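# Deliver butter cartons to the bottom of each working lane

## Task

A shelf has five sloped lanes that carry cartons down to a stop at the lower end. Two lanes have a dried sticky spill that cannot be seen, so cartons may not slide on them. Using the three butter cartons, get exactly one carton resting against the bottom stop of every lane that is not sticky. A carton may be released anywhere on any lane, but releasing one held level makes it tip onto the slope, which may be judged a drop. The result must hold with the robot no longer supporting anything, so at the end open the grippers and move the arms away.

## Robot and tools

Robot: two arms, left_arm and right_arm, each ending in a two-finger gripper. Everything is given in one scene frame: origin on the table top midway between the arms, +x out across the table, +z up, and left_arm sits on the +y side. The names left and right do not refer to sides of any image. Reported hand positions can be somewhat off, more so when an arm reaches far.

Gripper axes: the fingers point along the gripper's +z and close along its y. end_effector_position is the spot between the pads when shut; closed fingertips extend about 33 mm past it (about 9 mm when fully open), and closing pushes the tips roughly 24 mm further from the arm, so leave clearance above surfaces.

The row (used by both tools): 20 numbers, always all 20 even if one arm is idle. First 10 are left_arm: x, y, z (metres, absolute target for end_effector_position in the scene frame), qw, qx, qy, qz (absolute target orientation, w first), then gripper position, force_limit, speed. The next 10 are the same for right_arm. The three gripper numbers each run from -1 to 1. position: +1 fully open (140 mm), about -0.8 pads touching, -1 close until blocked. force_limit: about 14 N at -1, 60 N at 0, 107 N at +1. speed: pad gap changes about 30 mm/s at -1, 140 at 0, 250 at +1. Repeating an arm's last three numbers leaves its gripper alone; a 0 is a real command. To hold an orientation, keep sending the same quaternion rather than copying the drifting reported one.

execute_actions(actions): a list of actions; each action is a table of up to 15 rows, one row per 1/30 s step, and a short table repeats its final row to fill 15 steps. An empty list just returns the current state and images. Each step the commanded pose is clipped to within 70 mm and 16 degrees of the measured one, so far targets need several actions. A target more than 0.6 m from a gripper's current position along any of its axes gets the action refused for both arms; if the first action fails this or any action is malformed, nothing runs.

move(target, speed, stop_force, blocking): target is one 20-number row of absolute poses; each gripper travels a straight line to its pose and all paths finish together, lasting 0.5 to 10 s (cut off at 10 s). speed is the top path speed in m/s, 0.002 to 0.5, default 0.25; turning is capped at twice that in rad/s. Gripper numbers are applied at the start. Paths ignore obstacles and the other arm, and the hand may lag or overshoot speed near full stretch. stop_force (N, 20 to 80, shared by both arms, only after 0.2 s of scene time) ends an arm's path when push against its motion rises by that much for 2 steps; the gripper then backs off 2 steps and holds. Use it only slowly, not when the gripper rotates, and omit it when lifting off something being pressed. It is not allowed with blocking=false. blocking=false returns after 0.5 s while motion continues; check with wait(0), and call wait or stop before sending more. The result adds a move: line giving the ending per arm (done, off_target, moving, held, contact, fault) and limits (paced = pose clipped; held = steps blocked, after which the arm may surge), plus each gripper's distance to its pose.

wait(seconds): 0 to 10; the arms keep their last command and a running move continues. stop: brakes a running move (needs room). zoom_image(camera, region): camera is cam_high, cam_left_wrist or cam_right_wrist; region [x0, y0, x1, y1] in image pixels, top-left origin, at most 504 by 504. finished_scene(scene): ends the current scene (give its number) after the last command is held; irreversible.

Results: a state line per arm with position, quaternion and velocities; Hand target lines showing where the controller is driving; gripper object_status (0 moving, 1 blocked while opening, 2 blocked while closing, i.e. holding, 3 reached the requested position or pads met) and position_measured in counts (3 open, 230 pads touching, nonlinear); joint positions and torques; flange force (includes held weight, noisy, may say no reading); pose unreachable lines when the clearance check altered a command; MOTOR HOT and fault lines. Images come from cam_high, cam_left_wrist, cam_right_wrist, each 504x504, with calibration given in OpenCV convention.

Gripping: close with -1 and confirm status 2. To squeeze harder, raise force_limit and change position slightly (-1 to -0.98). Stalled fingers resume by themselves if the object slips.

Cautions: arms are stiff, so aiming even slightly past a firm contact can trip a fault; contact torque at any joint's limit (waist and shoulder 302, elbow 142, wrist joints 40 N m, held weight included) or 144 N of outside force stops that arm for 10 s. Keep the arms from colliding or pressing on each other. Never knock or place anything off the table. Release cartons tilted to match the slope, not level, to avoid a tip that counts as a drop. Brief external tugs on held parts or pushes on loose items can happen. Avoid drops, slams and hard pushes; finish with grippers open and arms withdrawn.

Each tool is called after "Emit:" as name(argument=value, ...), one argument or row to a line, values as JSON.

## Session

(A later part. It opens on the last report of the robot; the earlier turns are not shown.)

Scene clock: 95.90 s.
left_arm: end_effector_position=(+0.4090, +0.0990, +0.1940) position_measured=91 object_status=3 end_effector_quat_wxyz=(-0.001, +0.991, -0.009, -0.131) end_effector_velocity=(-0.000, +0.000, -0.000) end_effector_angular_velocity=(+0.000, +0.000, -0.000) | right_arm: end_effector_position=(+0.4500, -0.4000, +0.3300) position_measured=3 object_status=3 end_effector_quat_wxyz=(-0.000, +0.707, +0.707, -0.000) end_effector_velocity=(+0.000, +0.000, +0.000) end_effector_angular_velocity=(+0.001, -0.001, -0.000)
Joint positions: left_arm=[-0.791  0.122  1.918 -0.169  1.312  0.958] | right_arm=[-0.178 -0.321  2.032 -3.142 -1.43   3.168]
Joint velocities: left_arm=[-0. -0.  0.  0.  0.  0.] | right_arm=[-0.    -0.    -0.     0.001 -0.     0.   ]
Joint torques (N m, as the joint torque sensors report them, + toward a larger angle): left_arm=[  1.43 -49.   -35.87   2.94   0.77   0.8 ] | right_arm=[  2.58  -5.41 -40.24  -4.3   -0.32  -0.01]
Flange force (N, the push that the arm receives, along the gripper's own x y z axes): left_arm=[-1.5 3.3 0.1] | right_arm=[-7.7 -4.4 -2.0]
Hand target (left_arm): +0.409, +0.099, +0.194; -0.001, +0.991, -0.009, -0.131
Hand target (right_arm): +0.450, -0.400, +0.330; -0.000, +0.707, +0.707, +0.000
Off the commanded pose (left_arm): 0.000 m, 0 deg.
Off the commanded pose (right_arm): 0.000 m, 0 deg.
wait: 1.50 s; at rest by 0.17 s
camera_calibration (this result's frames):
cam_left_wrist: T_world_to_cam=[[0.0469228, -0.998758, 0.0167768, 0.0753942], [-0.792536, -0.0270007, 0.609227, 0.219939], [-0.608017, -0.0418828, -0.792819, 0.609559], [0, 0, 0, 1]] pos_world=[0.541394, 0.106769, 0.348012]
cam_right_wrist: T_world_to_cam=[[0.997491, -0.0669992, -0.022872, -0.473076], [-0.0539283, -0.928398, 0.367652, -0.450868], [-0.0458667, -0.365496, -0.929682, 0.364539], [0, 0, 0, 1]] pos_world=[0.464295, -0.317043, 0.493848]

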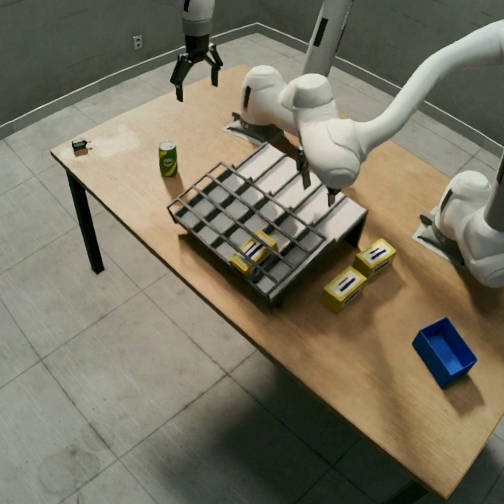

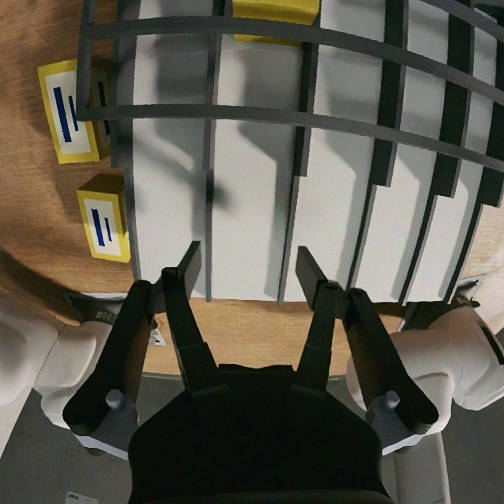

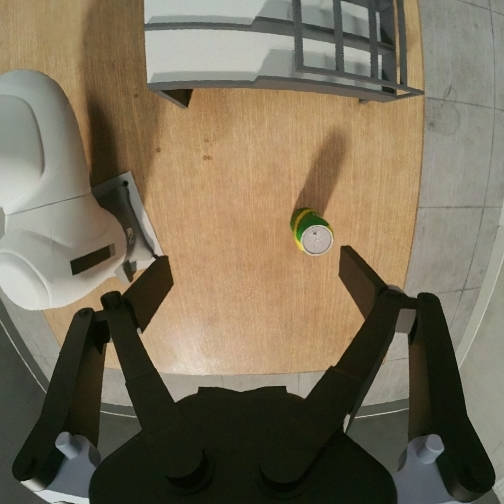

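Emit:
move(
  target=[0.40,0.14,0.25,-0.001,0.991,-0.009,-0.131,0.4,-0.3,-0.3,0.45,-0.4,0.33,0,0.707,0.707,0,1,0,0],
)

Emit:
move(
  target=[0.355,0.325,0.23,0,0.999,-0.035,0,0.4,-0.3,-0.3,0.45,-0.4,0.33,0,0.707,0.707,0,1,0,0],
  speed=0.35,
)

Emit:
move(
  target=[0.355,0.325,0.12,0,0.999,-0.035,0,0.4,-0.3,-0.3,0.45,-0.4,0.33,0,0.707,0.707,0,1,0,0],
)

Scene clock: 98.73 s.
left_arm: end_effector_position=(+0.4000, +0.1400, +0.2499) position_measured=78 object_status=3 end_effector_quat_wxyz=(-0.001, +0.991, -0.009, -0.131) end_effector_velocity=(-0.000, +0.000, -0.000) end_effector_angular_velocity=(-0.000, +0.000, -0.001) | right_arm: end_effector_position=(+0.4500, -0.4000, +0.3300) position_measured=3 object_status=3 end_effector_quat_wxyz=(-0.000, +0.707, +0.707, -0.000) end_effector_velocity=(-0.000, -0.000, -0.001) end_effector_angular_velocity=(-0.000, +0.001, -0.000)
Joint positions: left_arm=[-0.743  0.035  1.904 -0.155  1.419  0.985] | right_arm=[-0.178 -0.321  2.032 -3.142 -1.43   3.168]
Joint velocities: left_arm=[-0.    -0.     0.001 -0.    -0.     0.001] | right_arm=[ 0.     0.     0.001 -0.    -0.     0.   ]
Joint torques (N m, as the joint torque sensors report them, + toward a larger angle): left_arm=[  1.3  -42.57 -38.01   2.9    0.78   0.48] | right_arm=[  3.02  -5.41 -40.3   -4.39  -0.38   0.04]
Flange force (N, the push that the arm receives, along the gripper's own x y z axes): left_arm=[-0.2 3.4 0.9] | right_arm=[-9.1 -4.1 -1.6]
Hand target (left_arm): +0.400, +0.140, +0.250; -0.001, +0.991, -0.009, -0.131
Hand target (right_arm): +0.450, -0.400, +0.330; -0.000, +0.707, +0.707, +0.000
Off the commanded pose (left_arm): 0.000 m, 0 deg.
Off the commanded pose (right_arm): 0.000 m, 0 deg.
move: done
camera_calibration (this result's frames):
cam_left_wrist: T_world_to_cam=[[0.0469557, -0.998757, 0.0167095, 0.115818], [-0.792481, -0.0270641, 0.609296, 0.179805], [-0.608087, -0.0418519, -0.792767, 0.650149], [0, 0, 0, 1]] pos_world=[0.5324, 0.147751, 0.403927]
cam_right_wrist: T_world_to_cam=[[0.997491, -0.0669991, -0.0228719, -0.473076], [-0.0539282, -0.928398, 0.367652, -0.450868], [-0.0458666, -0.365496, -0.929682, 0.364539], [0, 0, 0, 1]] pos_world=[0.464295, -0.317043, 0.493848]

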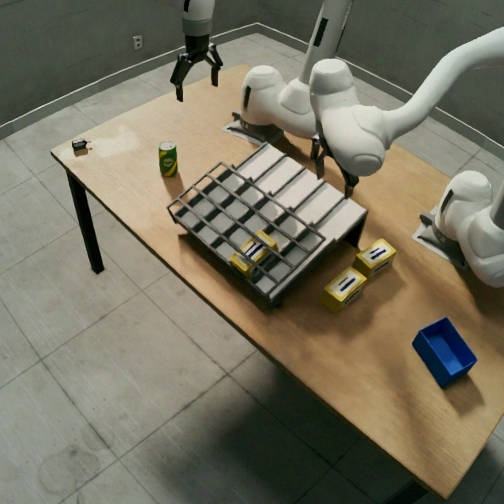

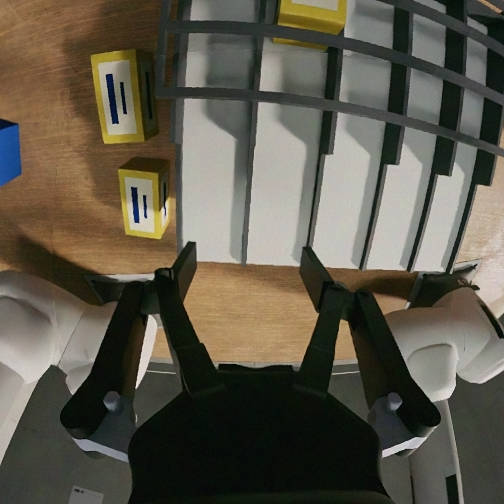

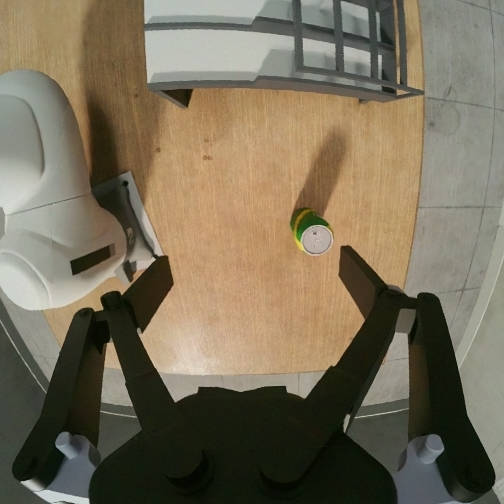

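Scene clock: 99.73 s.
left_arm: end_effector_position=(+0.3551, +0.3249, +0.2299) position_measured=78 object_status=3 end_effector_quat_wxyz=(+0.000, +0.999, -0.035, -0.000) end_effector_velocity=(-0.000, +0.000, -0.000) end_effector_angular_velocity=(-0.000, +0.000, -0.001) | right_arm: end_effector_position=(+0.4500, -0.4000, +0.3300) position_measured=3 object_status=3 end_effector_quat_wxyz=(-0.000, +0.707, +0.707, -0.000) end_effector_velocity=(-0.000, -0.001, -0.000) end_effector_angular_velocity=(-0.002, +0.000, +0.000)
Joint positions: left_arm=[-0.533 -0.308  2.208 -0.     1.241  1.207] | right_arm=[-0.178 -0.321  2.032 -3.142 -1.43   3.168]
Joint velocities: left_arm=[ 0.001 -0.001  0.001 -0.     0.     0.002] | right_arm=[-0.    -0.001  0.    -0.002 -0.     0.   ]
Joint torques (N m, as the joint torque sensors report them, + toward a larger angle): left_arm=[  3.66  -7.16 -37.62   3.52   0.17   0.29] | right_arm=[  2.66  -5.4  -39.49  -4.45  -0.4   -0.23]
Flange force (N, the push that the arm receives, along the gripper's own x y z axes): left_arm=[-3.6 11.1 -2.9] | right_arm=[-7.2 -3.4 -3.0]
Hand target (left_arm): +0.355, +0.325, +0.230; +0.000, +0.999, -0.035, -0.000
Hand target (right_arm): +0.450, -0.400, +0.330; +0.000, +0.707, +0.707, +0.000
Off the commanded pose (left_arm): 0.000 m, 0 deg.
Off the commanded pose (right_arm): 0.000 m, 0 deg.
move: done
camera_calibration (this result's frames):
cam_left_wrist: T_world_to_cam=[[-0.0113655, -0.999388, 0.0330874, 0.320102], [-0.923602, 0.0231724, 0.382652, 0.243758], [-0.383185, -0.0262106, -0.9233, 0.559751], [0, 0, 0, 1]] pos_world=[0.443262, 0.328929, 0.412952]
cam_right_wrist: T_world_to_cam=[[0.997491, -0.066999, -0.0228718, -0.473076], [-0.0539282, -0.928398, 0.367652, -0.450868], [-0.0458665, -0.365496, -0.929682, 0.364539], [0, 0, 0, 1]] pos_world=[0.464295, -0.317043, 0.493848]

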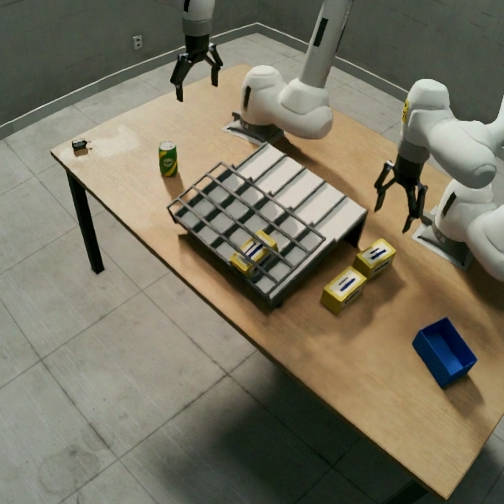

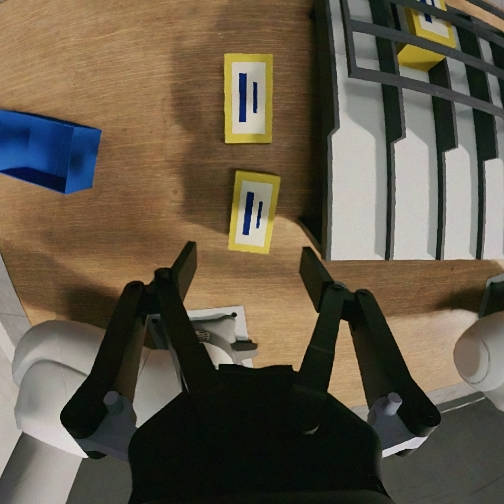

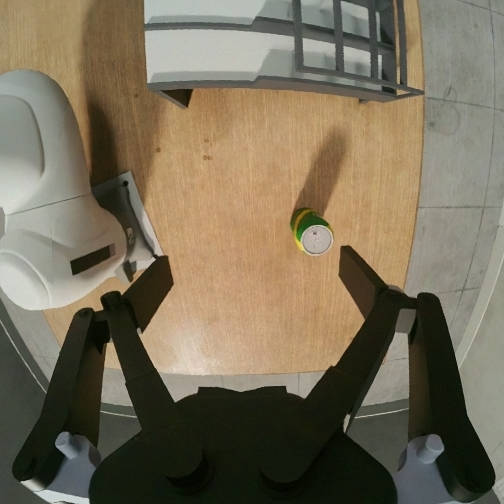

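Scene clock: 100.57 s.
left_arm: end_effector_position=(+0.3550, +0.3250, +0.1201) position_measured=78 object_status=3 end_effector_quat_wxyz=(+0.000, +0.999, -0.035, +0.000) end_effector_velocity=(-0.001, +0.001, -0.001) end_effector_angular_velocity=(+0.001, +0.001, +0.001) | right_arm: end_effector_position=(+0.4500, -0.4000, +0.3300) position_measured=3 object_status=3 end_effector_quat_wxyz=(-0.000, +0.707, +0.707, -0.000) end_effector_velocity=(-0.000, +0.000, -0.000) end_effector_angular_velocity=(+0.001, +0.001, -0.000)
Joint positions: left_arm=[-0.534 -0.205  2.357 -0.     0.99   1.207] | right_arm=[-0.178 -0.321  2.032 -3.142 -1.43   3.168]
Joint velocities: left_arm=[ 0.001  0.     0.001  0.     0.    -0.001] | right_arm=[-0.    -0.     0.001  0.001 -0.     0.   ]
Joint torques (N m, as the joint torque sensors report them, + toward a larger angle): left_arm=[  2.21 -15.53 -34.3    3.1   -0.05   0.66] | right_arm=[  2.51  -6.64 -40.41  -4.67  -0.23  -0.21]
Flange force (N, the push that the arm receives, along the gripper's own x y z axes): left_arm=[0.9 8.8 1.5] | right_arm=[-6.7 -2.4 -1.3]
Hand target (left_arm): +0.355, +0.325, +0.120; +0.000, +0.999, -0.035, -0.000
Hand target (right_arm): +0.450, -0.400, +0.330; +0.000, +0.707, +0.707, +0.000
Off the commanded pose (left_arm): 0.000 m, 0 deg.
Off the commanded pose (right_arm): 0.000 m, 0 deg.
move: done
camera_calibration (this result's frames):
cam_left_wrist: T_world_to_cam=[[-0.0115994, -0.999395, 0.0327925, 0.323902], [-0.923698, 0.0232687, 0.382415, 0.285756], [-0.382946, -0.0258546, -0.923409, 0.458179], [0, 0, 0, 1]] pos_world=[0.443167, 0.328903, 0.303187]
cam_right_wrist: T_world_to_cam=[[0.997491, -0.0669992, -0.022872, -0.473076], [-0.0539283, -0.928398, 0.367652, -0.450868], [-0.0458667, -0.365496, -0.929682, 0.364539], [0, 0, 0, 1]] pos_world=[0.464295, -0.317043, 0.493848]

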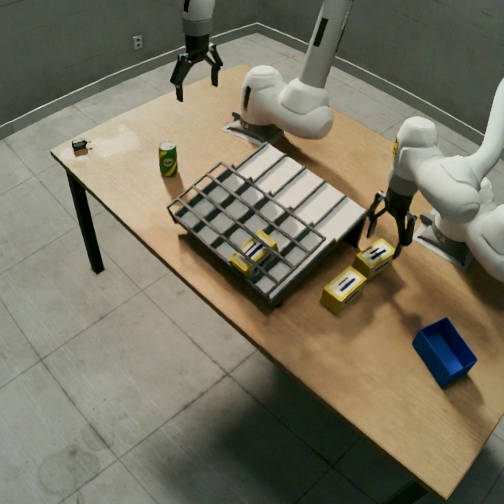

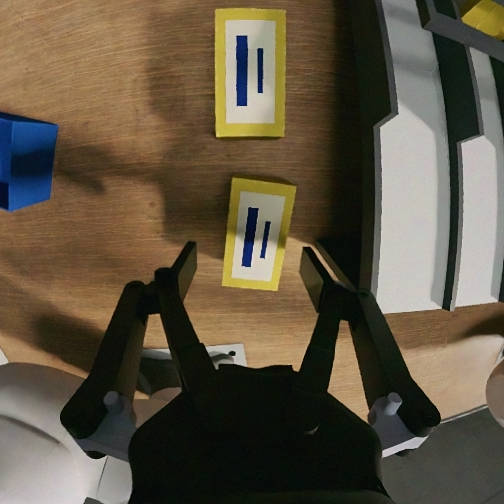

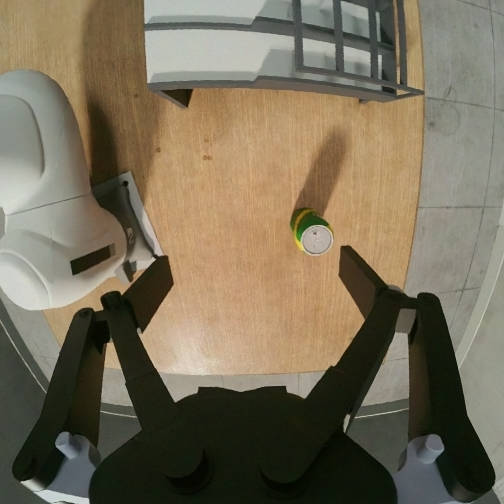

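Emit:
move(
  target=[0.355,0.317,0.064,0,0.998,-0.064,0,0.4,-0.3,-0.3,0.45,-0.4,0.33,0,0.707,0.707,0,1,0,0],
  speed=0.1,
)

Emit:
execute_actions(
  actions=[
    [[0.355,0.317,0.064,0,0.998,-0.064,0,-1,-0.3,-0.3,0.45,-0.4,0.33,0,0.707,0.707,0,1,0,0]],
  ],
)

Scene clock: 104.57 s.
left_arm: end_effector_position=(+0.3550, +0.3170, +0.0641) position_measured=78 object_status=3 end_effector_quat_wxyz=(+0.000, +0.998, -0.064, +0.000) end_effector_velocity=(+0.000, -0.000, -0.000) end_effector_angular_velocity=(+0.000, -0.000, +0.002) | right_arm: end_effector_position=(+0.4500, -0.4000, +0.3300) position_measured=3 object_status=3 end_effector_quat_wxyz=(+0.000, +0.707, +0.707, +0.000) end_effector_velocity=(+0.000, +0.000, -0.000) end_effector_angular_velocity=(+0.000, +0.001, +0.000)
Joint positions: left_arm=[-0.555 -0.12   2.417 -0.     0.844  1.244] | right_arm=[-0.178 -0.321  2.032 -3.142 -1.43   3.168]
Joint velocities: left_arm=[-0.     0.001 -0.     0.    -0.001 -0.002] | right_arm=[ 0.     0.001 -0.     0.    -0.    -0.   ]
Joint torques (N m, as the joint torque sensors report them, + toward a larger angle): left_arm=[  1.52 -18.96 -30.29   2.59   0.25   0.63] | right_arm=[  1.51  -6.01 -40.35  -4.5   -0.41  -0.06]
Flange force (N, the push that the arm receives, along the gripper's own x y z axes): left_arm=[-0.2 6.3 0.0] | right_arm=[-4.4 -3.1 -1.4]
Hand target (left_arm): +0.355, +0.317, +0.064; +0.000, +0.998, -0.064, -0.000
Hand target (right_arm): +0.450, -0.400, +0.330; -0.000, +0.707, +0.707, +0.000
Off the commanded pose (left_arm): 0.000 m, 0 deg.
Off the commanded pose (right_arm): 0.000 m, 0 deg.
move: done
camera_calibration (this result's frames):
cam_left_wrist: T_world_to_cam=[[-0.0694341, -0.997047, 0.0327947, 0.337566], [-0.920776, 0.0767029, 0.382476, 0.289381], [-0.383862, -0.00363967, -0.923383, 0.399502], [0, 0, 0, 1]] pos_world=[0.443248, 0.315827, 0.247142]
cam_right_wrist: T_world_to_cam=[[0.997491, -0.0669989, -0.0228665, -0.47308], [-0.0539301, -0.928398, 0.367652, -0.450868], [-0.0458615, -0.365497, -0.929682, 0.36454], [0, 0, 0, 1]] pos_world=[0.464296, -0.317043, 0.493851]

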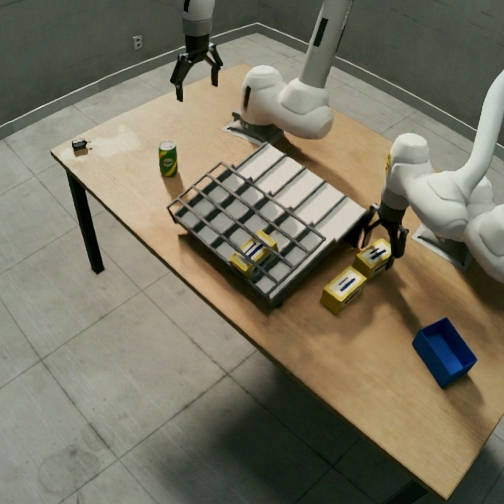

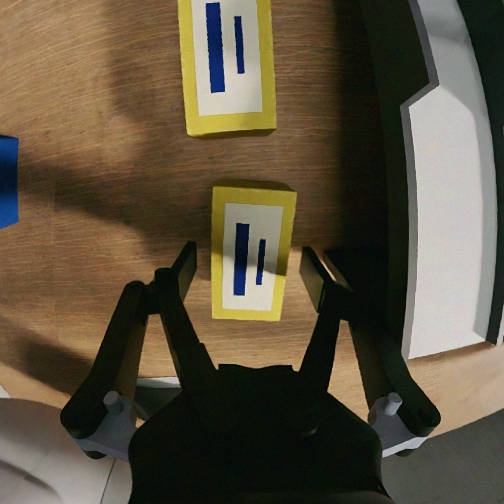

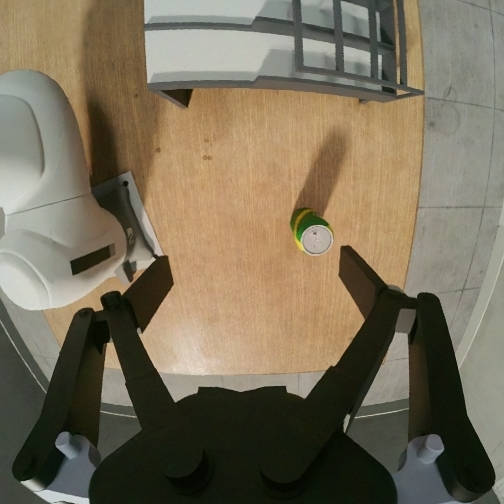

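Scene clock: 105.07 s.
left_arm: end_effector_position=(+0.3550, +0.3170, +0.0640) position_measured=136 object_status=0 end_effector_quat_wxyz=(-0.000, +0.998, -0.064, +0.000) end_effector_velocity=(-0.001, +0.000, -0.000) end_effector_angular_velocity=(+0.000, +0.001, -0.000) | right_arm: end_effector_position=(+0.4500, -0.4000, +0.3300) position_measured=3 object_status=3 end_effector_quat_wxyz=(+0.000, +0.707, +0.707, +0.000) end_effector_velocity=(+0.000, +0.000, -0.001) end_effector_angular_velocity=(+0.000, +0.002, -0.000)
Joint positions: left_arm=[-0.555 -0.12   2.417  0.     0.844  1.244] | right_arm=[-0.178 -0.321  2.032 -3.142 -1.43   3.168]
Joint velocities: left_arm=[-0.     0.     0.001 -0.    -0.     0.   ] | right_arm=[ 0.     0.001  0.     0.001 -0.     0.   ]
Joint torques (N m, as the joint torque sensors report them, + toward a larger angle): left_arm=[  0.19  -6.39 -21.29   2.04  -2.62   0.63] | right_arm=[ -0.13  -6.39 -40.01  -4.5   -0.41  -0.11]
Flange force (N, the push that the arm receives, along the gripper's own x y z axes): left_arm=[-9.2 0.6 -37.4] | right_arm=[0.4 -1.5 -1.5]
Hand target (left_arm): +0.355, +0.317, +0.064; +0.000, +0.998, -0.064, -0.000
Hand target (right_arm): +0.450, -0.400, +0.330; -0.000, +0.707, +0.707, +0.000
Off the commanded pose (left_arm): 0.000 m, 0 deg.
Off the commanded pose (right_arm): 0.000 m, 0 deg.
camera_calibration (this result's frames):
cam_left_wrist: T_world_to_cam=[[-0.0695102, -0.997044, 0.0327219, 0.33761], [-0.920766, 0.0767453, 0.382492, 0.289385], [-0.383873, -0.00354213, -0.923379, 0.399436], [0, 0, 0, 1]] pos_world=[0.443256, 0.315818, 0.247097]
cam_right_wrist: T_world_to_cam=[[0.997491, -0.0669991, -0.0228665, -0.47308], [-0.0539302, -0.928398, 0.367652, -0.450868], [-0.0458616, -0.365497, -0.929682, 0.36454], [0, 0, 0, 1]] pos_world=[0.464296, -0.317043, 0.493851]

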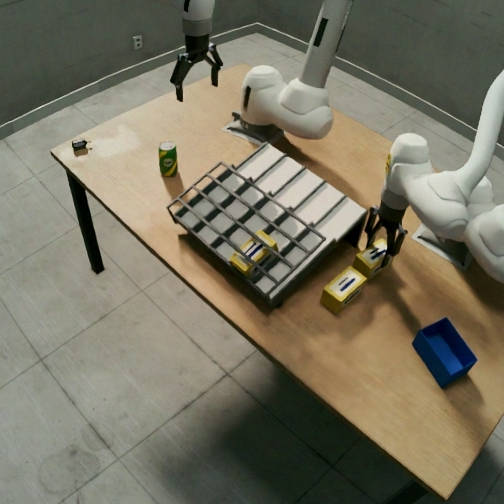

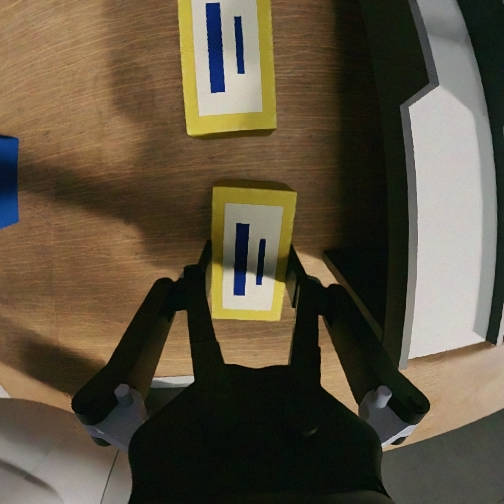

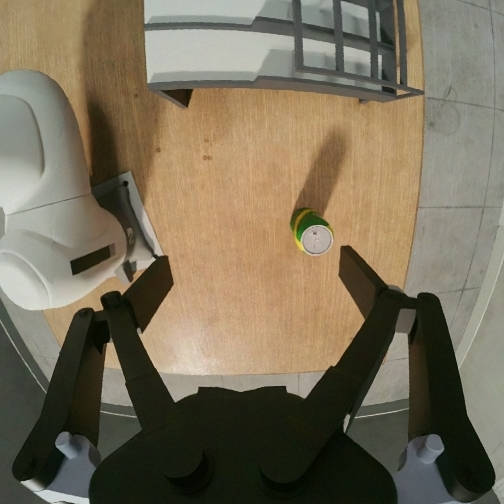

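Emit:
move(
  target=[0.37,0.32,0.245,-0.001,0.992,-0.009,-0.125,-1,-0.3,-0.3,0.4,-0.65,0.35,0,0.707,0.707,0,1,0,0],
  speed=0.3,
)

Emit:
move(
  target=[0.408,0.0145,0.222,-0.001,0.992,-0.009,-0.125,-1,-0.3,-0.3,0.4,-0.65,0.35,0,0.707,0.707,0,1,0,0],
  speed=0.35,
)

Scene clock: 108.53 s.
left_arm: end_effector_position=(+0.3700, +0.3200, +0.2450) position_measured=137 object_status=2 end_effector_quat_wxyz=(-0.001, +0.992, -0.009, -0.125) end_effector_velocity=(+0.001, +0.000, +0.001) end_effector_angular_velocity=(-0.000, -0.002, +0.002) | right_arm: end_effector_position=(+0.3998, -0.6497, +0.3500) position_measured=3 object_status=3 end_effector_quat_wxyz=(-0.000, +0.707, +0.707, -0.000) end_effector_velocity=(-0.000, -0.001, -0.000) end_effector_angular_velocity=(-0.001, +0.001, +0.000)
Joint positions: left_arm=[-0.453 -0.139  2.075 -0.082  1.444  1.256] | right_arm=[-0.888 -0.307  1.987 -3.142 -1.462  2.457]
Joint velocities: left_arm=[ 0.001 -0.001 -0.001  0.     0.    -0.001] | right_arm=[-0.001  0.001  0.    -0.001  0.    -0.001]
Joint torques (N m, as the joint torque sensors report them, + toward a larger angle): left_arm=[  0.43 -25.68 -39.62   3.22   1.18   0.64] | right_arm=[  1.5   -8.2  -40.42  -4.3   -0.24  -0.16]
Flange force (N, the push that the arm receives, along the gripper's own x y z axes): left_arm=[1.5 2.3 3.8] | right_arm=[-1.8 -3.8 -1.5]
Hand target (left_arm): +0.370, +0.320, +0.245; -0.001, +0.992, -0.009, -0.125
Hand target (right_arm): +0.400, -0.650, +0.350; -0.000, +0.707, +0.707, -0.000
Off the commanded pose (left_arm): 0.000 m, 0 deg.
Off the commanded pose (right_arm): 0.000 m, 0 deg.
move: done
camera_calibration (this result's frames):
cam_left_wrist: T_world_to_cam=[[0.0467717, -0.99876, 0.0170437, 0.297077], [-0.799832, -0.0272237, 0.599606, 0.16903], [-0.598399, -0.0416767, -0.800114, 0.633664], [0, 0, 0, 1]] pos_world=[0.500484, 0.327719, 0.400589]
cam_right_wrist: T_world_to_cam=[[0.997483, -0.0668984, -0.0234914, -0.439023], [-0.0536298, -0.928589, 0.367213, -0.692824], [-0.0463799, -0.365029, -0.92984, 0.290155], [0, 0, 0, 1]] pos_world=[0.414219, -0.566804, 0.513899]

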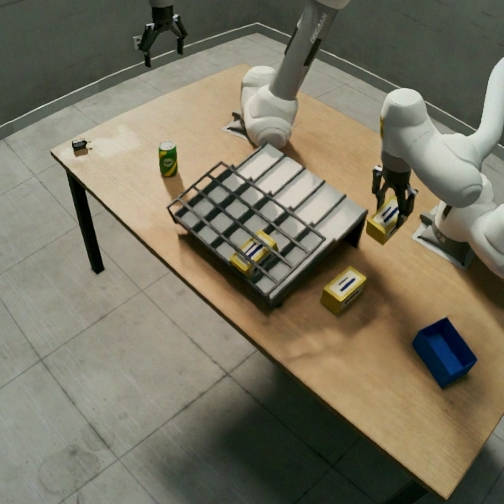

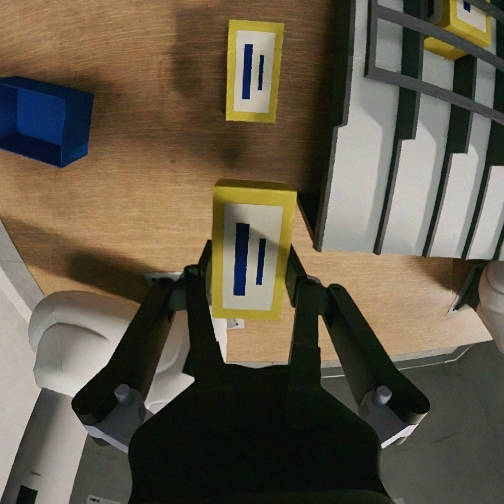

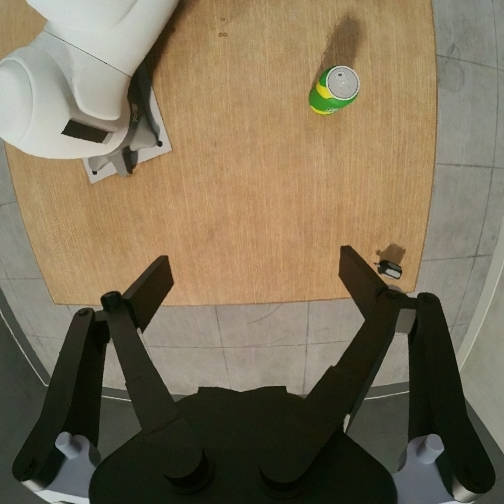

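Scene clock: 109.83 s.
left_arm: end_effector_position=(+0.4080, +0.0147, +0.2221) position_measured=137 object_status=2 end_effector_quat_wxyz=(-0.001, +0.992, -0.009, -0.125) end_effector_velocity=(+0.000, -0.001, -0.000) end_effector_angular_velocity=(+0.000, +0.000, -0.001) | right_arm: end_effector_position=(+0.4000, -0.6500, +0.3500) position_measured=3 object_status=3 end_effector_quat_wxyz=(-0.000, +0.707, +0.707, +0.000) end_effector_velocity=(-0.000, -0.001, +0.001) end_effector_angular_velocity=(-0.002, -0.001, -0.000)
Joint positions: left_arm=[-0.9    0.177  1.795 -0.18   1.352  0.844] | right_arm=[-0.889 -0.307  1.987 -3.142 -1.462  2.457]
Joint velocities: left_arm=[-0.001  0.001 -0.001  0.     0.     0.   ] | right_arm=[-0.    -0.001 -0.001 -0.001  0.     0.   ]
Joint torques (N m, as the joint torque sensors report them, + toward a larger angle): left_arm=[  3.39 -59.71 -38.19   2.81   0.74   0.49] | right_arm=[  2.11  -7.97 -40.04  -4.56  -0.35  -0.16]
Flange force (N, the push that the arm receives, along the gripper's own x y z axes): left_arm=[0.4 7.6 3.6] | right_arm=[-2.9 -5.1 -2.4]
Hand target (left_arm): +0.408, +0.015, +0.222; -0.001, +0.992, -0.009, -0.125
Hand target (right_arm): +0.400, -0.650, +0.350; -0.000, +0.707, +0.707, +0.000
Off the commanded pose (left_arm): 0.000 m, 0 deg.
Off the commanded pose (right_arm): 0.000 m, 0 deg.
move: done
camera_calibration (this result's frames):
cam_left_wrist: T_world_to_cam=[[0.0467251, -0.998756, 0.0174259, -0.00931104], [-0.800035, -0.0269712, 0.599346, 0.205008], [-0.598131, -0.0419459, -0.8003, 0.625313], [0, 0, 0, 1]] pos_world=[0.538468, 0.0224592, 0.377729]
cam_right_wrist: T_world_to_cam=[[0.997491, -0.0670007, -0.0228549, -0.439507], [-0.0539368, -0.928404, 0.367636, -0.693007], [-0.0458504, -0.365481, -0.929689, 0.289476], [0, 0, 0, 1]] pos_world=[0.414298, -0.56704, 0.513852]

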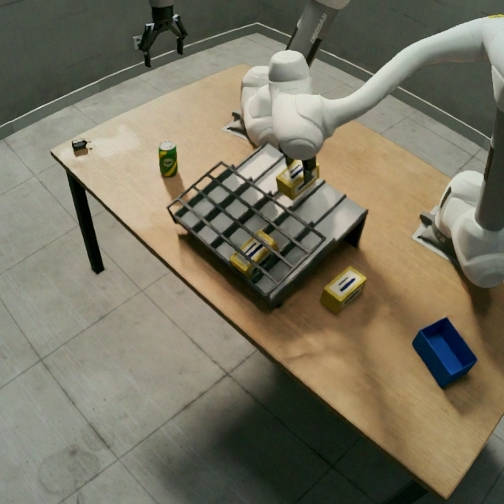

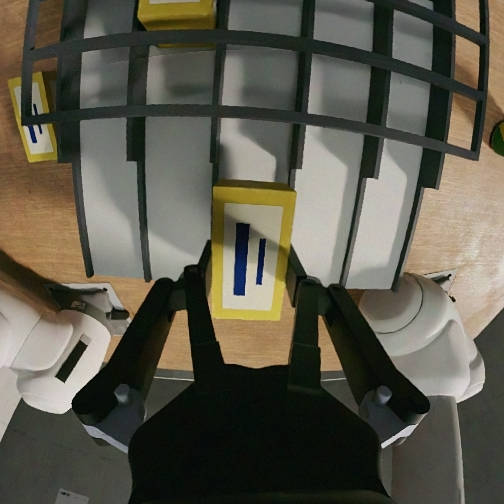

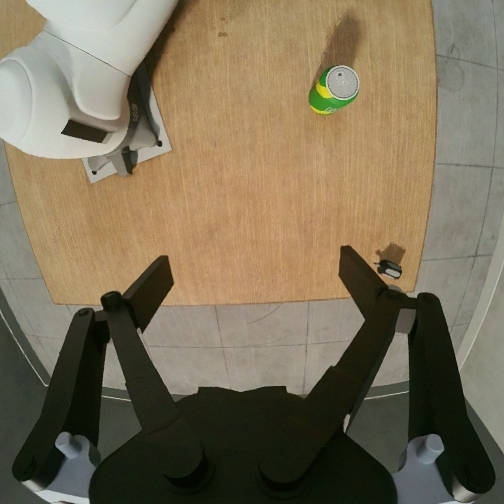

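Emit:
move(
  target=[0.408,0.012,0.200,-0.001,0.992,-0.009,-0.125,-1,-0.3,-0.3,0.35,-0.45,0.55,0,0.707,0.707,0,1,0,0],
  speed=0.3,
)

Emit:
move(
  target=[0.408,0.012,0.185,-0.001,0.992,-0.009,-0.125,-1,-0.3,-0.3,0.35,-0.45,0.55,0,0.707,0.707,0,1,0,0],
  speed=0.005,
  stop_force=20,
)

Scene clock: 114.83 s.
left_arm: end_effector_position=(+0.4080, +0.0120, +0.2000) position_measured=137 object_status=2 end_effector_quat_wxyz=(-0.001, +0.992, -0.009, -0.125) end_effector_velocity=(+0.000, +0.000, -0.000) end_effector_angular_velocity=(-0.000, -0.000, +0.000) | right_arm: end_effector_position=(+0.3502, -0.4502, +0.5500) position_measured=3 object_status=3 end_effector_quat_wxyz=(+0.000, +0.707, +0.707, +0.000) end_effector_velocity=(-0.000, -0.000, +0.000) end_effector_angular_velocity=(-0.001, +0.001, -0.001)
Joint positions: left_arm=[-0.903  0.195  1.816 -0.183  1.313  0.849] | right_arm=[-0.363 -0.461  1.714 -3.142 -1.888  2.983]
Joint velocities: left_arm=[ 0.001 -0.     0.     0.    -0.001  0.001] | right_arm=[ 0.001  0.    -0.    -0.001 -0.     0.001]
Joint torques (N m, as the joint torque sensors report them, + toward a larger angle): left_arm=[  2.64 -61.8  -38.35   2.38   1.3    0.57] | right_arm=[  1.84   8.12 -38.57  -4.04  -0.38  -0.04]
Flange force (N, the push that the arm receives, along the gripper's own x y z axes): left_arm=[1.4 6.2 6.2] | right_arm=[-7.0 -2.5 -0.6]
Hand target (left_arm): +0.408, +0.012, +0.200; -0.001, +0.992, -0.009, -0.125
Hand target (right_arm): +0.350, -0.450, +0.550; +0.000, +0.707, +0.707, +0.000
Off the commanded pose (left_arm): 0.000 m, 0 deg.
Off the commanded pose (right_arm): 0.000 m, 0 deg.
move: done
camera_calibration (this result's frames):
cam_left_wrist: T_world_to_cam=[[0.04671, -0.998756, 0.0174692, -0.011603], [-0.799885, -0.0269225, 0.599549, 0.21807], [-0.598333, -0.0419782, -0.800147, 0.607588], [0, 0, 0, 1]] pos_world=[0.538513, 0.0197879, 0.35562]
cam_right_wrist: T_world_to_cam=[[0.997464, -0.0675495, -0.022423, -0.372334], [-0.0545887, -0.92823, 0.36798, -0.583632], [-0.0456705, -0.365823, -0.929563, 0.54583], [0, 0, 0, 1]] pos_world=[0.364459, -0.367219, 0.713799]

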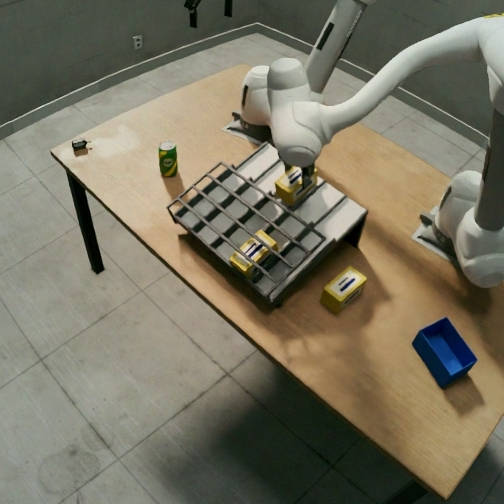

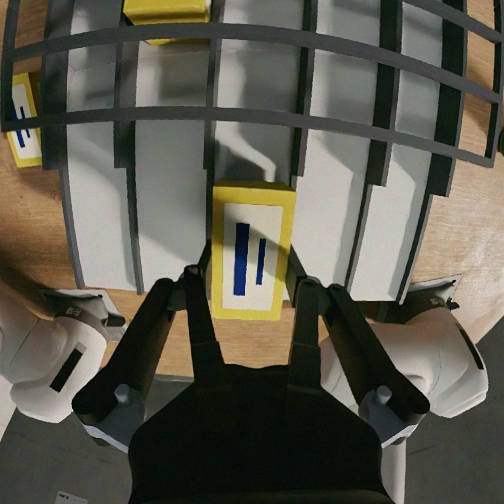

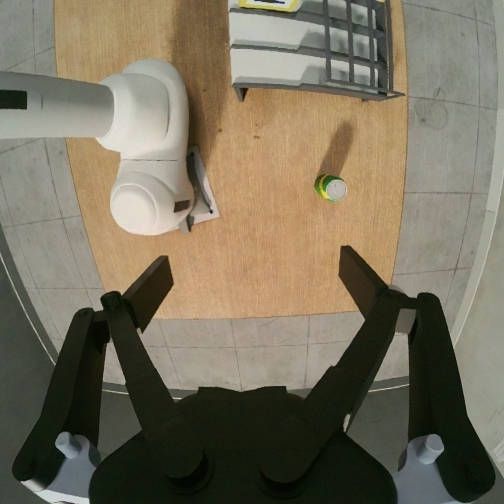

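Scene clock: 116.53 s.
left_arm: end_effector_position=(+0.4081, +0.0120, +0.1931) position_measured=137 object_status=2 end_effector_quat_wxyz=(-0.001, +0.992, -0.009, -0.125) end_effector_velocity=(+0.000, +0.000, +0.002) end_effector_angular_velocity=(-0.002, -0.001, +0.001) | right_arm: end_effector_position=(+0.3500, -0.4500, +0.5500) position_measured=3 object_status=3 end_effector_quat_wxyz=(-0.000, +0.707, +0.707, -0.000) end_effector_velocity=(-0.000, -0.000, -0.000) end_effector_angular_velocity=(-0.001, +0.001, +0.000)
Joint positions: left_arm=[-0.903  0.2    1.824 -0.183  1.301  0.851] | right_arm=[-0.362 -0.462  1.714 -3.142 -1.889  2.983]
Joint velocities: left_arm=[ 0.001 -0.002 -0.001 -0.     0.001 -0.001] | right_arm=[ 0.    -0.     0.    -0.001 -0.    -0.   ]
Joint torques (N m, as the joint torque sensors report them, + toward a larger angle): left_arm=[ -4.09 -49.7  -23.     0.34   2.05   0.62] | right_arm=[  0.72   8.74 -38.14  -4.24  -0.44  -0.29]
Flange force (N, the push that the arm receives, along the gripper's own x y z axes): left_arm=[9.8 4.5 -21.2] | right_arm=[-1.6 -2.4 -1.1]
Hand target (left_arm): +0.408, +0.012, +0.193; -0.001, +0.992, -0.009, -0.125
Hand target (right_arm): +0.350, -0.450, +0.550; +0.000, +0.707, +0.707, -0.000
Off the commanded pose (left_arm): 0.008 m, 0 deg.
Off the commanded pose (right_arm): 0.000 m, 0 deg.
move: contact (left_arm)
camera_calibration (this result's frames):
cam_left_wrist: T_world_to_cam=[[0.0465403, -0.998763, 0.0174871, -0.0114671], [-0.799933, -0.0267789, 0.599491, 0.222285], [-0.598282, -0.041889, -0.80019, 0.602113], [0, 0, 0, 1]] pos_world=[0.53858, 0.0197216, 0.348748]
cam_right_wrist: T_world_to_cam=[[0.997489, -0.0670213, -0.0229074, -0.371651], [-0.0539361, -0.928399, 0.36765, -0.583559], [-0.0459076, -0.365491, -0.929682, 0.546215], [0, 0, 0, 1]] pos_world=[0.364318, -0.367047, 0.713838]

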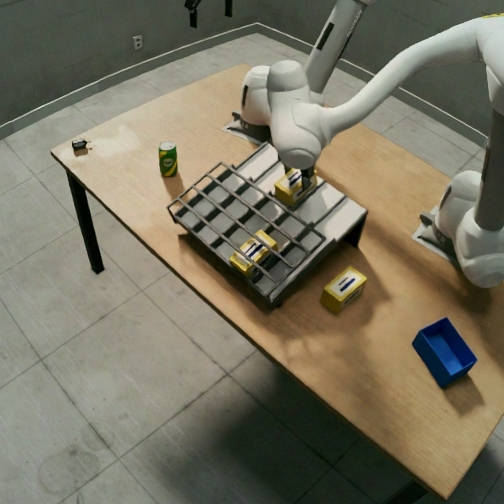

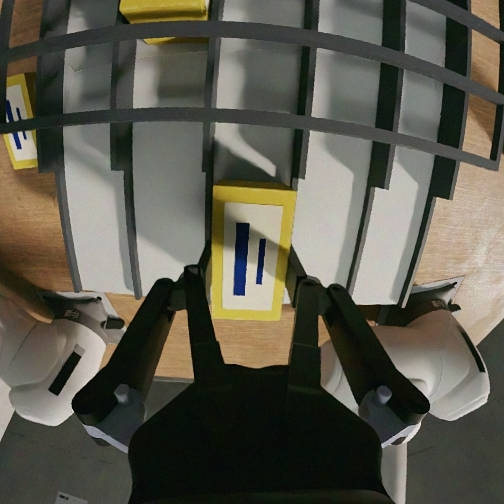

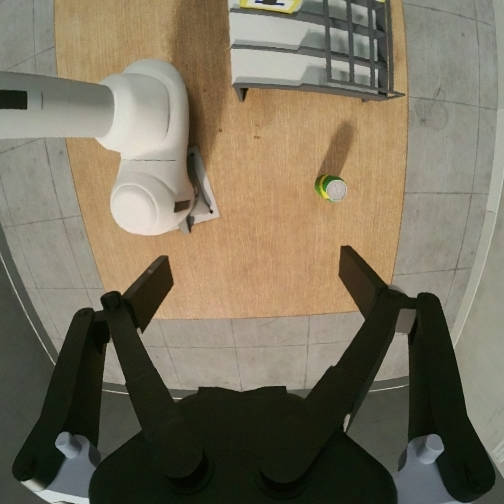

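Emit:
execute_actions(
  actions=[
    [[0.408,0.012,0.1936,-0.001,0.992,-0.009,-0.125,0.3,-0.3,-0.3,0.35,-0.45,0.55,0,0.707,0.707,0,1,0,0]],
  ],
)

Emit:
wait(
  seconds=1.5,
)

Scene clock: 118.27 s.
left_arm: end_effector_position=(+0.4080, +0.0120, +0.1936) position_measured=91 object_status=3 end_effector_quat_wxyz=(-0.001, +0.992, -0.009, -0.125) end_effector_velocity=(+0.001, +0.000, +0.001) end_effector_angular_velocity=(-0.001, -0.000, +0.002) | right_arm: end_effector_position=(+0.3500, -0.4500, +0.5500) position_measured=3 object_status=3 end_effector_quat_wxyz=(+0.000, +0.707, +0.707, +0.000) end_effector_velocity=(-0.000, -0.000, +0.001) end_effector_angular_velocity=(-0.001, -0.001, -0.000)
Joint positions: left_arm=[-0.903  0.2    1.823 -0.183  1.302  0.851] | right_arm=[-0.362 -0.462  1.714 -3.142 -1.889  2.983]
Joint velocities: left_arm=[ 0.001 -0.    -0.001 -0.     0.    -0.001] | right_arm=[-0.    -0.001 -0.001 -0.001 -0.    -0.   ]
Joint torques (N m, as the joint torque sensors report them, + toward a larger angle): left_arm=[  1.94 -58.9  -35.48   3.02   0.67   0.62] | right_arm=[  1.19   9.9  -38.49  -4.39  -0.6    0.05]
Flange force (N, the push that the arm receives, along the gripper's own x y z axes): left_arm=[0.9 6.0 -0.2] | right_arm=[-4.7 -5.1 0.5]
Hand target (left_arm): +0.408, +0.012, +0.194; -0.001, +0.992, -0.009, -0.125
Hand target (right_arm): +0.350, -0.450, +0.550; -0.000, +0.707, +0.707, +0.000
Off the commanded pose (left_arm): 0.000 m, 0 deg.
Off the commanded pose (right_arm): 0.000 m, 0 deg.
camera_calibration (this result's frames):
cam_left_wrist: T_world_to_cam=[[0.0467375, -0.998755, 0.0174567, -0.0115009], [-0.79986, -0.0269503, 0.599581, 0.221889], [-0.598364, -0.0419859, -0.800124, 0.602448], [0, 0, 0, 1]] pos_world=[0.538501, 0.0197877, 0.349194]
cam_right_wrist: T_world_to_cam=[[0.997491, -0.0669978, -0.022867, -0.371649], [-0.0539288, -0.928398, 0.367652, -0.583565], [-0.0458616, -0.365496, -0.929682, 0.546209], [0, 0, 0, 1]] pos_world=[0.364296, -0.367043, 0.713851]

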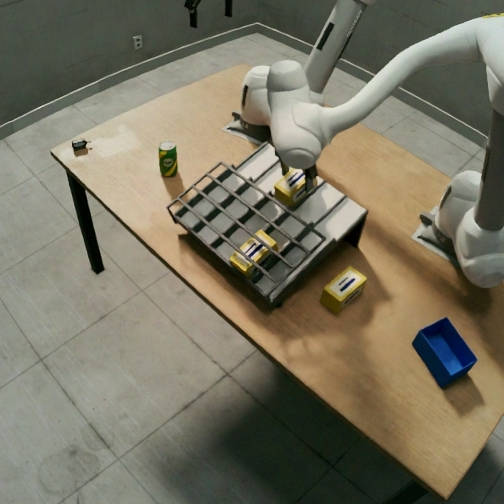

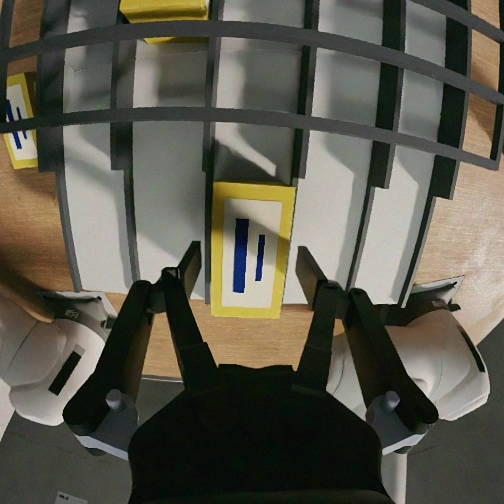

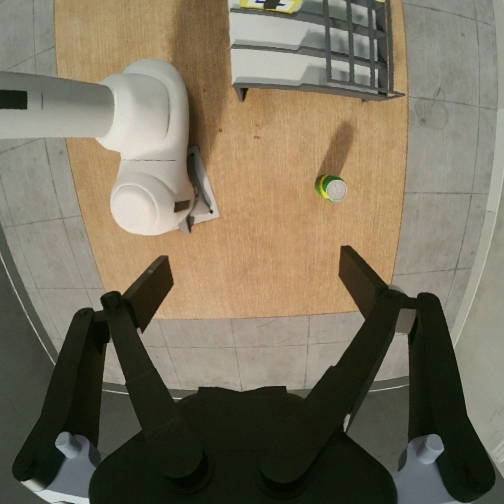

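Scene clock: 119.77 s.
left_arm: end_effector_position=(+0.4080, +0.0120, +0.1936) position_measured=91 object_status=3 end_effector_quat_wxyz=(-0.001, +0.992, -0.009, -0.125) end_effector_velocity=(+0.000, +0.000, +0.000) end_effector_angular_velocity=(-0.000, -0.000, -0.001) | right_arm: end_effector_position=(+0.3500, -0.4500, +0.5500) position_measured=3 object_status=3 end_effector_quat_wxyz=(+0.000, +0.707, +0.707, +0.000) end_effector_velocity=(-0.000, +0.001, -0.000) end_effector_angular_velocity=(+0.002, -0.000, +0.001)
Joint positions: left_arm=[-0.903  0.2    1.823 -0.183  1.302  0.851] | right_arm=[-0.362 -0.462  1.714 -3.142 -1.889  2.983]
Joint velocities: left_arm=[ 0.001  0.    -0.     0.    -0.     0.001] | right_arm=[ 0.    -0.001  0.001  0.002  0.    -0.   ]
Joint torques (N m, as the joint torque sensors report them, + toward a larger angle): left_arm=[  2.18 -59.07 -35.82   3.     0.66   0.66] | right_arm=[  2.58   8.71 -38.56  -4.38  -0.35  -0.08]
Flange force (N, the push that the arm receives, along the gripper's own x y z axes): left_arm=[0.2 5.7 0.4] | right_arm=[-9.6 -4.0 -0.4]
Hand target (left_arm): +0.408, +0.012, +0.194; -0.001, +0.992, -0.009, -0.125
Hand target (right_arm): +0.350, -0.450, +0.550; -0.000, +0.707, +0.707, +0.000
Off the commanded pose (left_arm): 0.000 m, 0 deg.
Off the commanded pose (right_arm): 0.000 m, 0 deg.
wait: 1.50 s; at rest by 0.17 s
camera_calibration (this result's frames):
cam_left_wrist: T_world_to_cam=[[0.0467278, -0.998755, 0.0174638, -0.0115022], [-0.799879, -0.0269396, 0.599556, 0.221904], [-0.598339, -0.0419849, -0.800142, 0.602458], [0, 0, 0, 1]] pos_world=[0.538508, 0.0197843, 0.349209]
cam_right_wrist: T_world_to_cam=[[0.997491, -0.0669979, -0.0228669, -0.371649], [-0.0539289, -0.928398, 0.367652, -0.583565], [-0.0458615, -0.365496, -0.929682, 0.546209], [0, 0, 0, 1]] pos_world=[0.364296, -0.367043, 0.713851]

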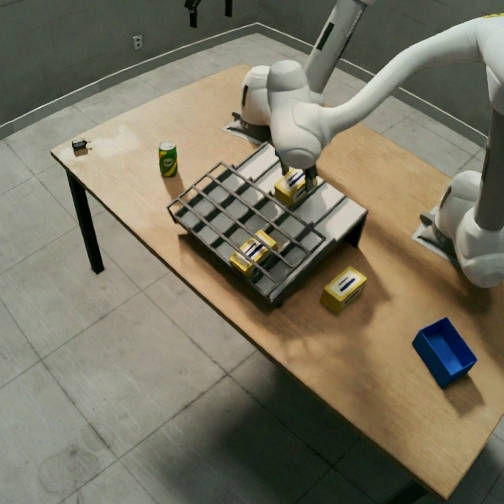

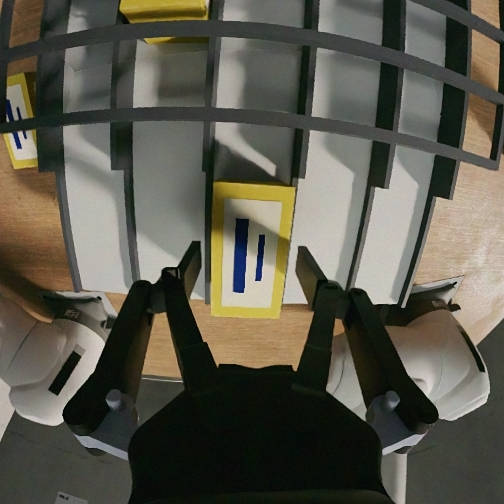

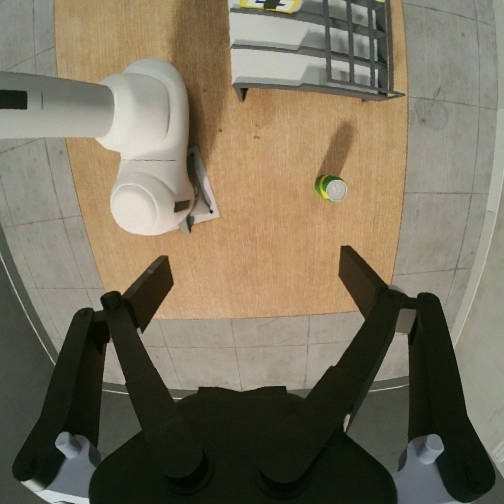

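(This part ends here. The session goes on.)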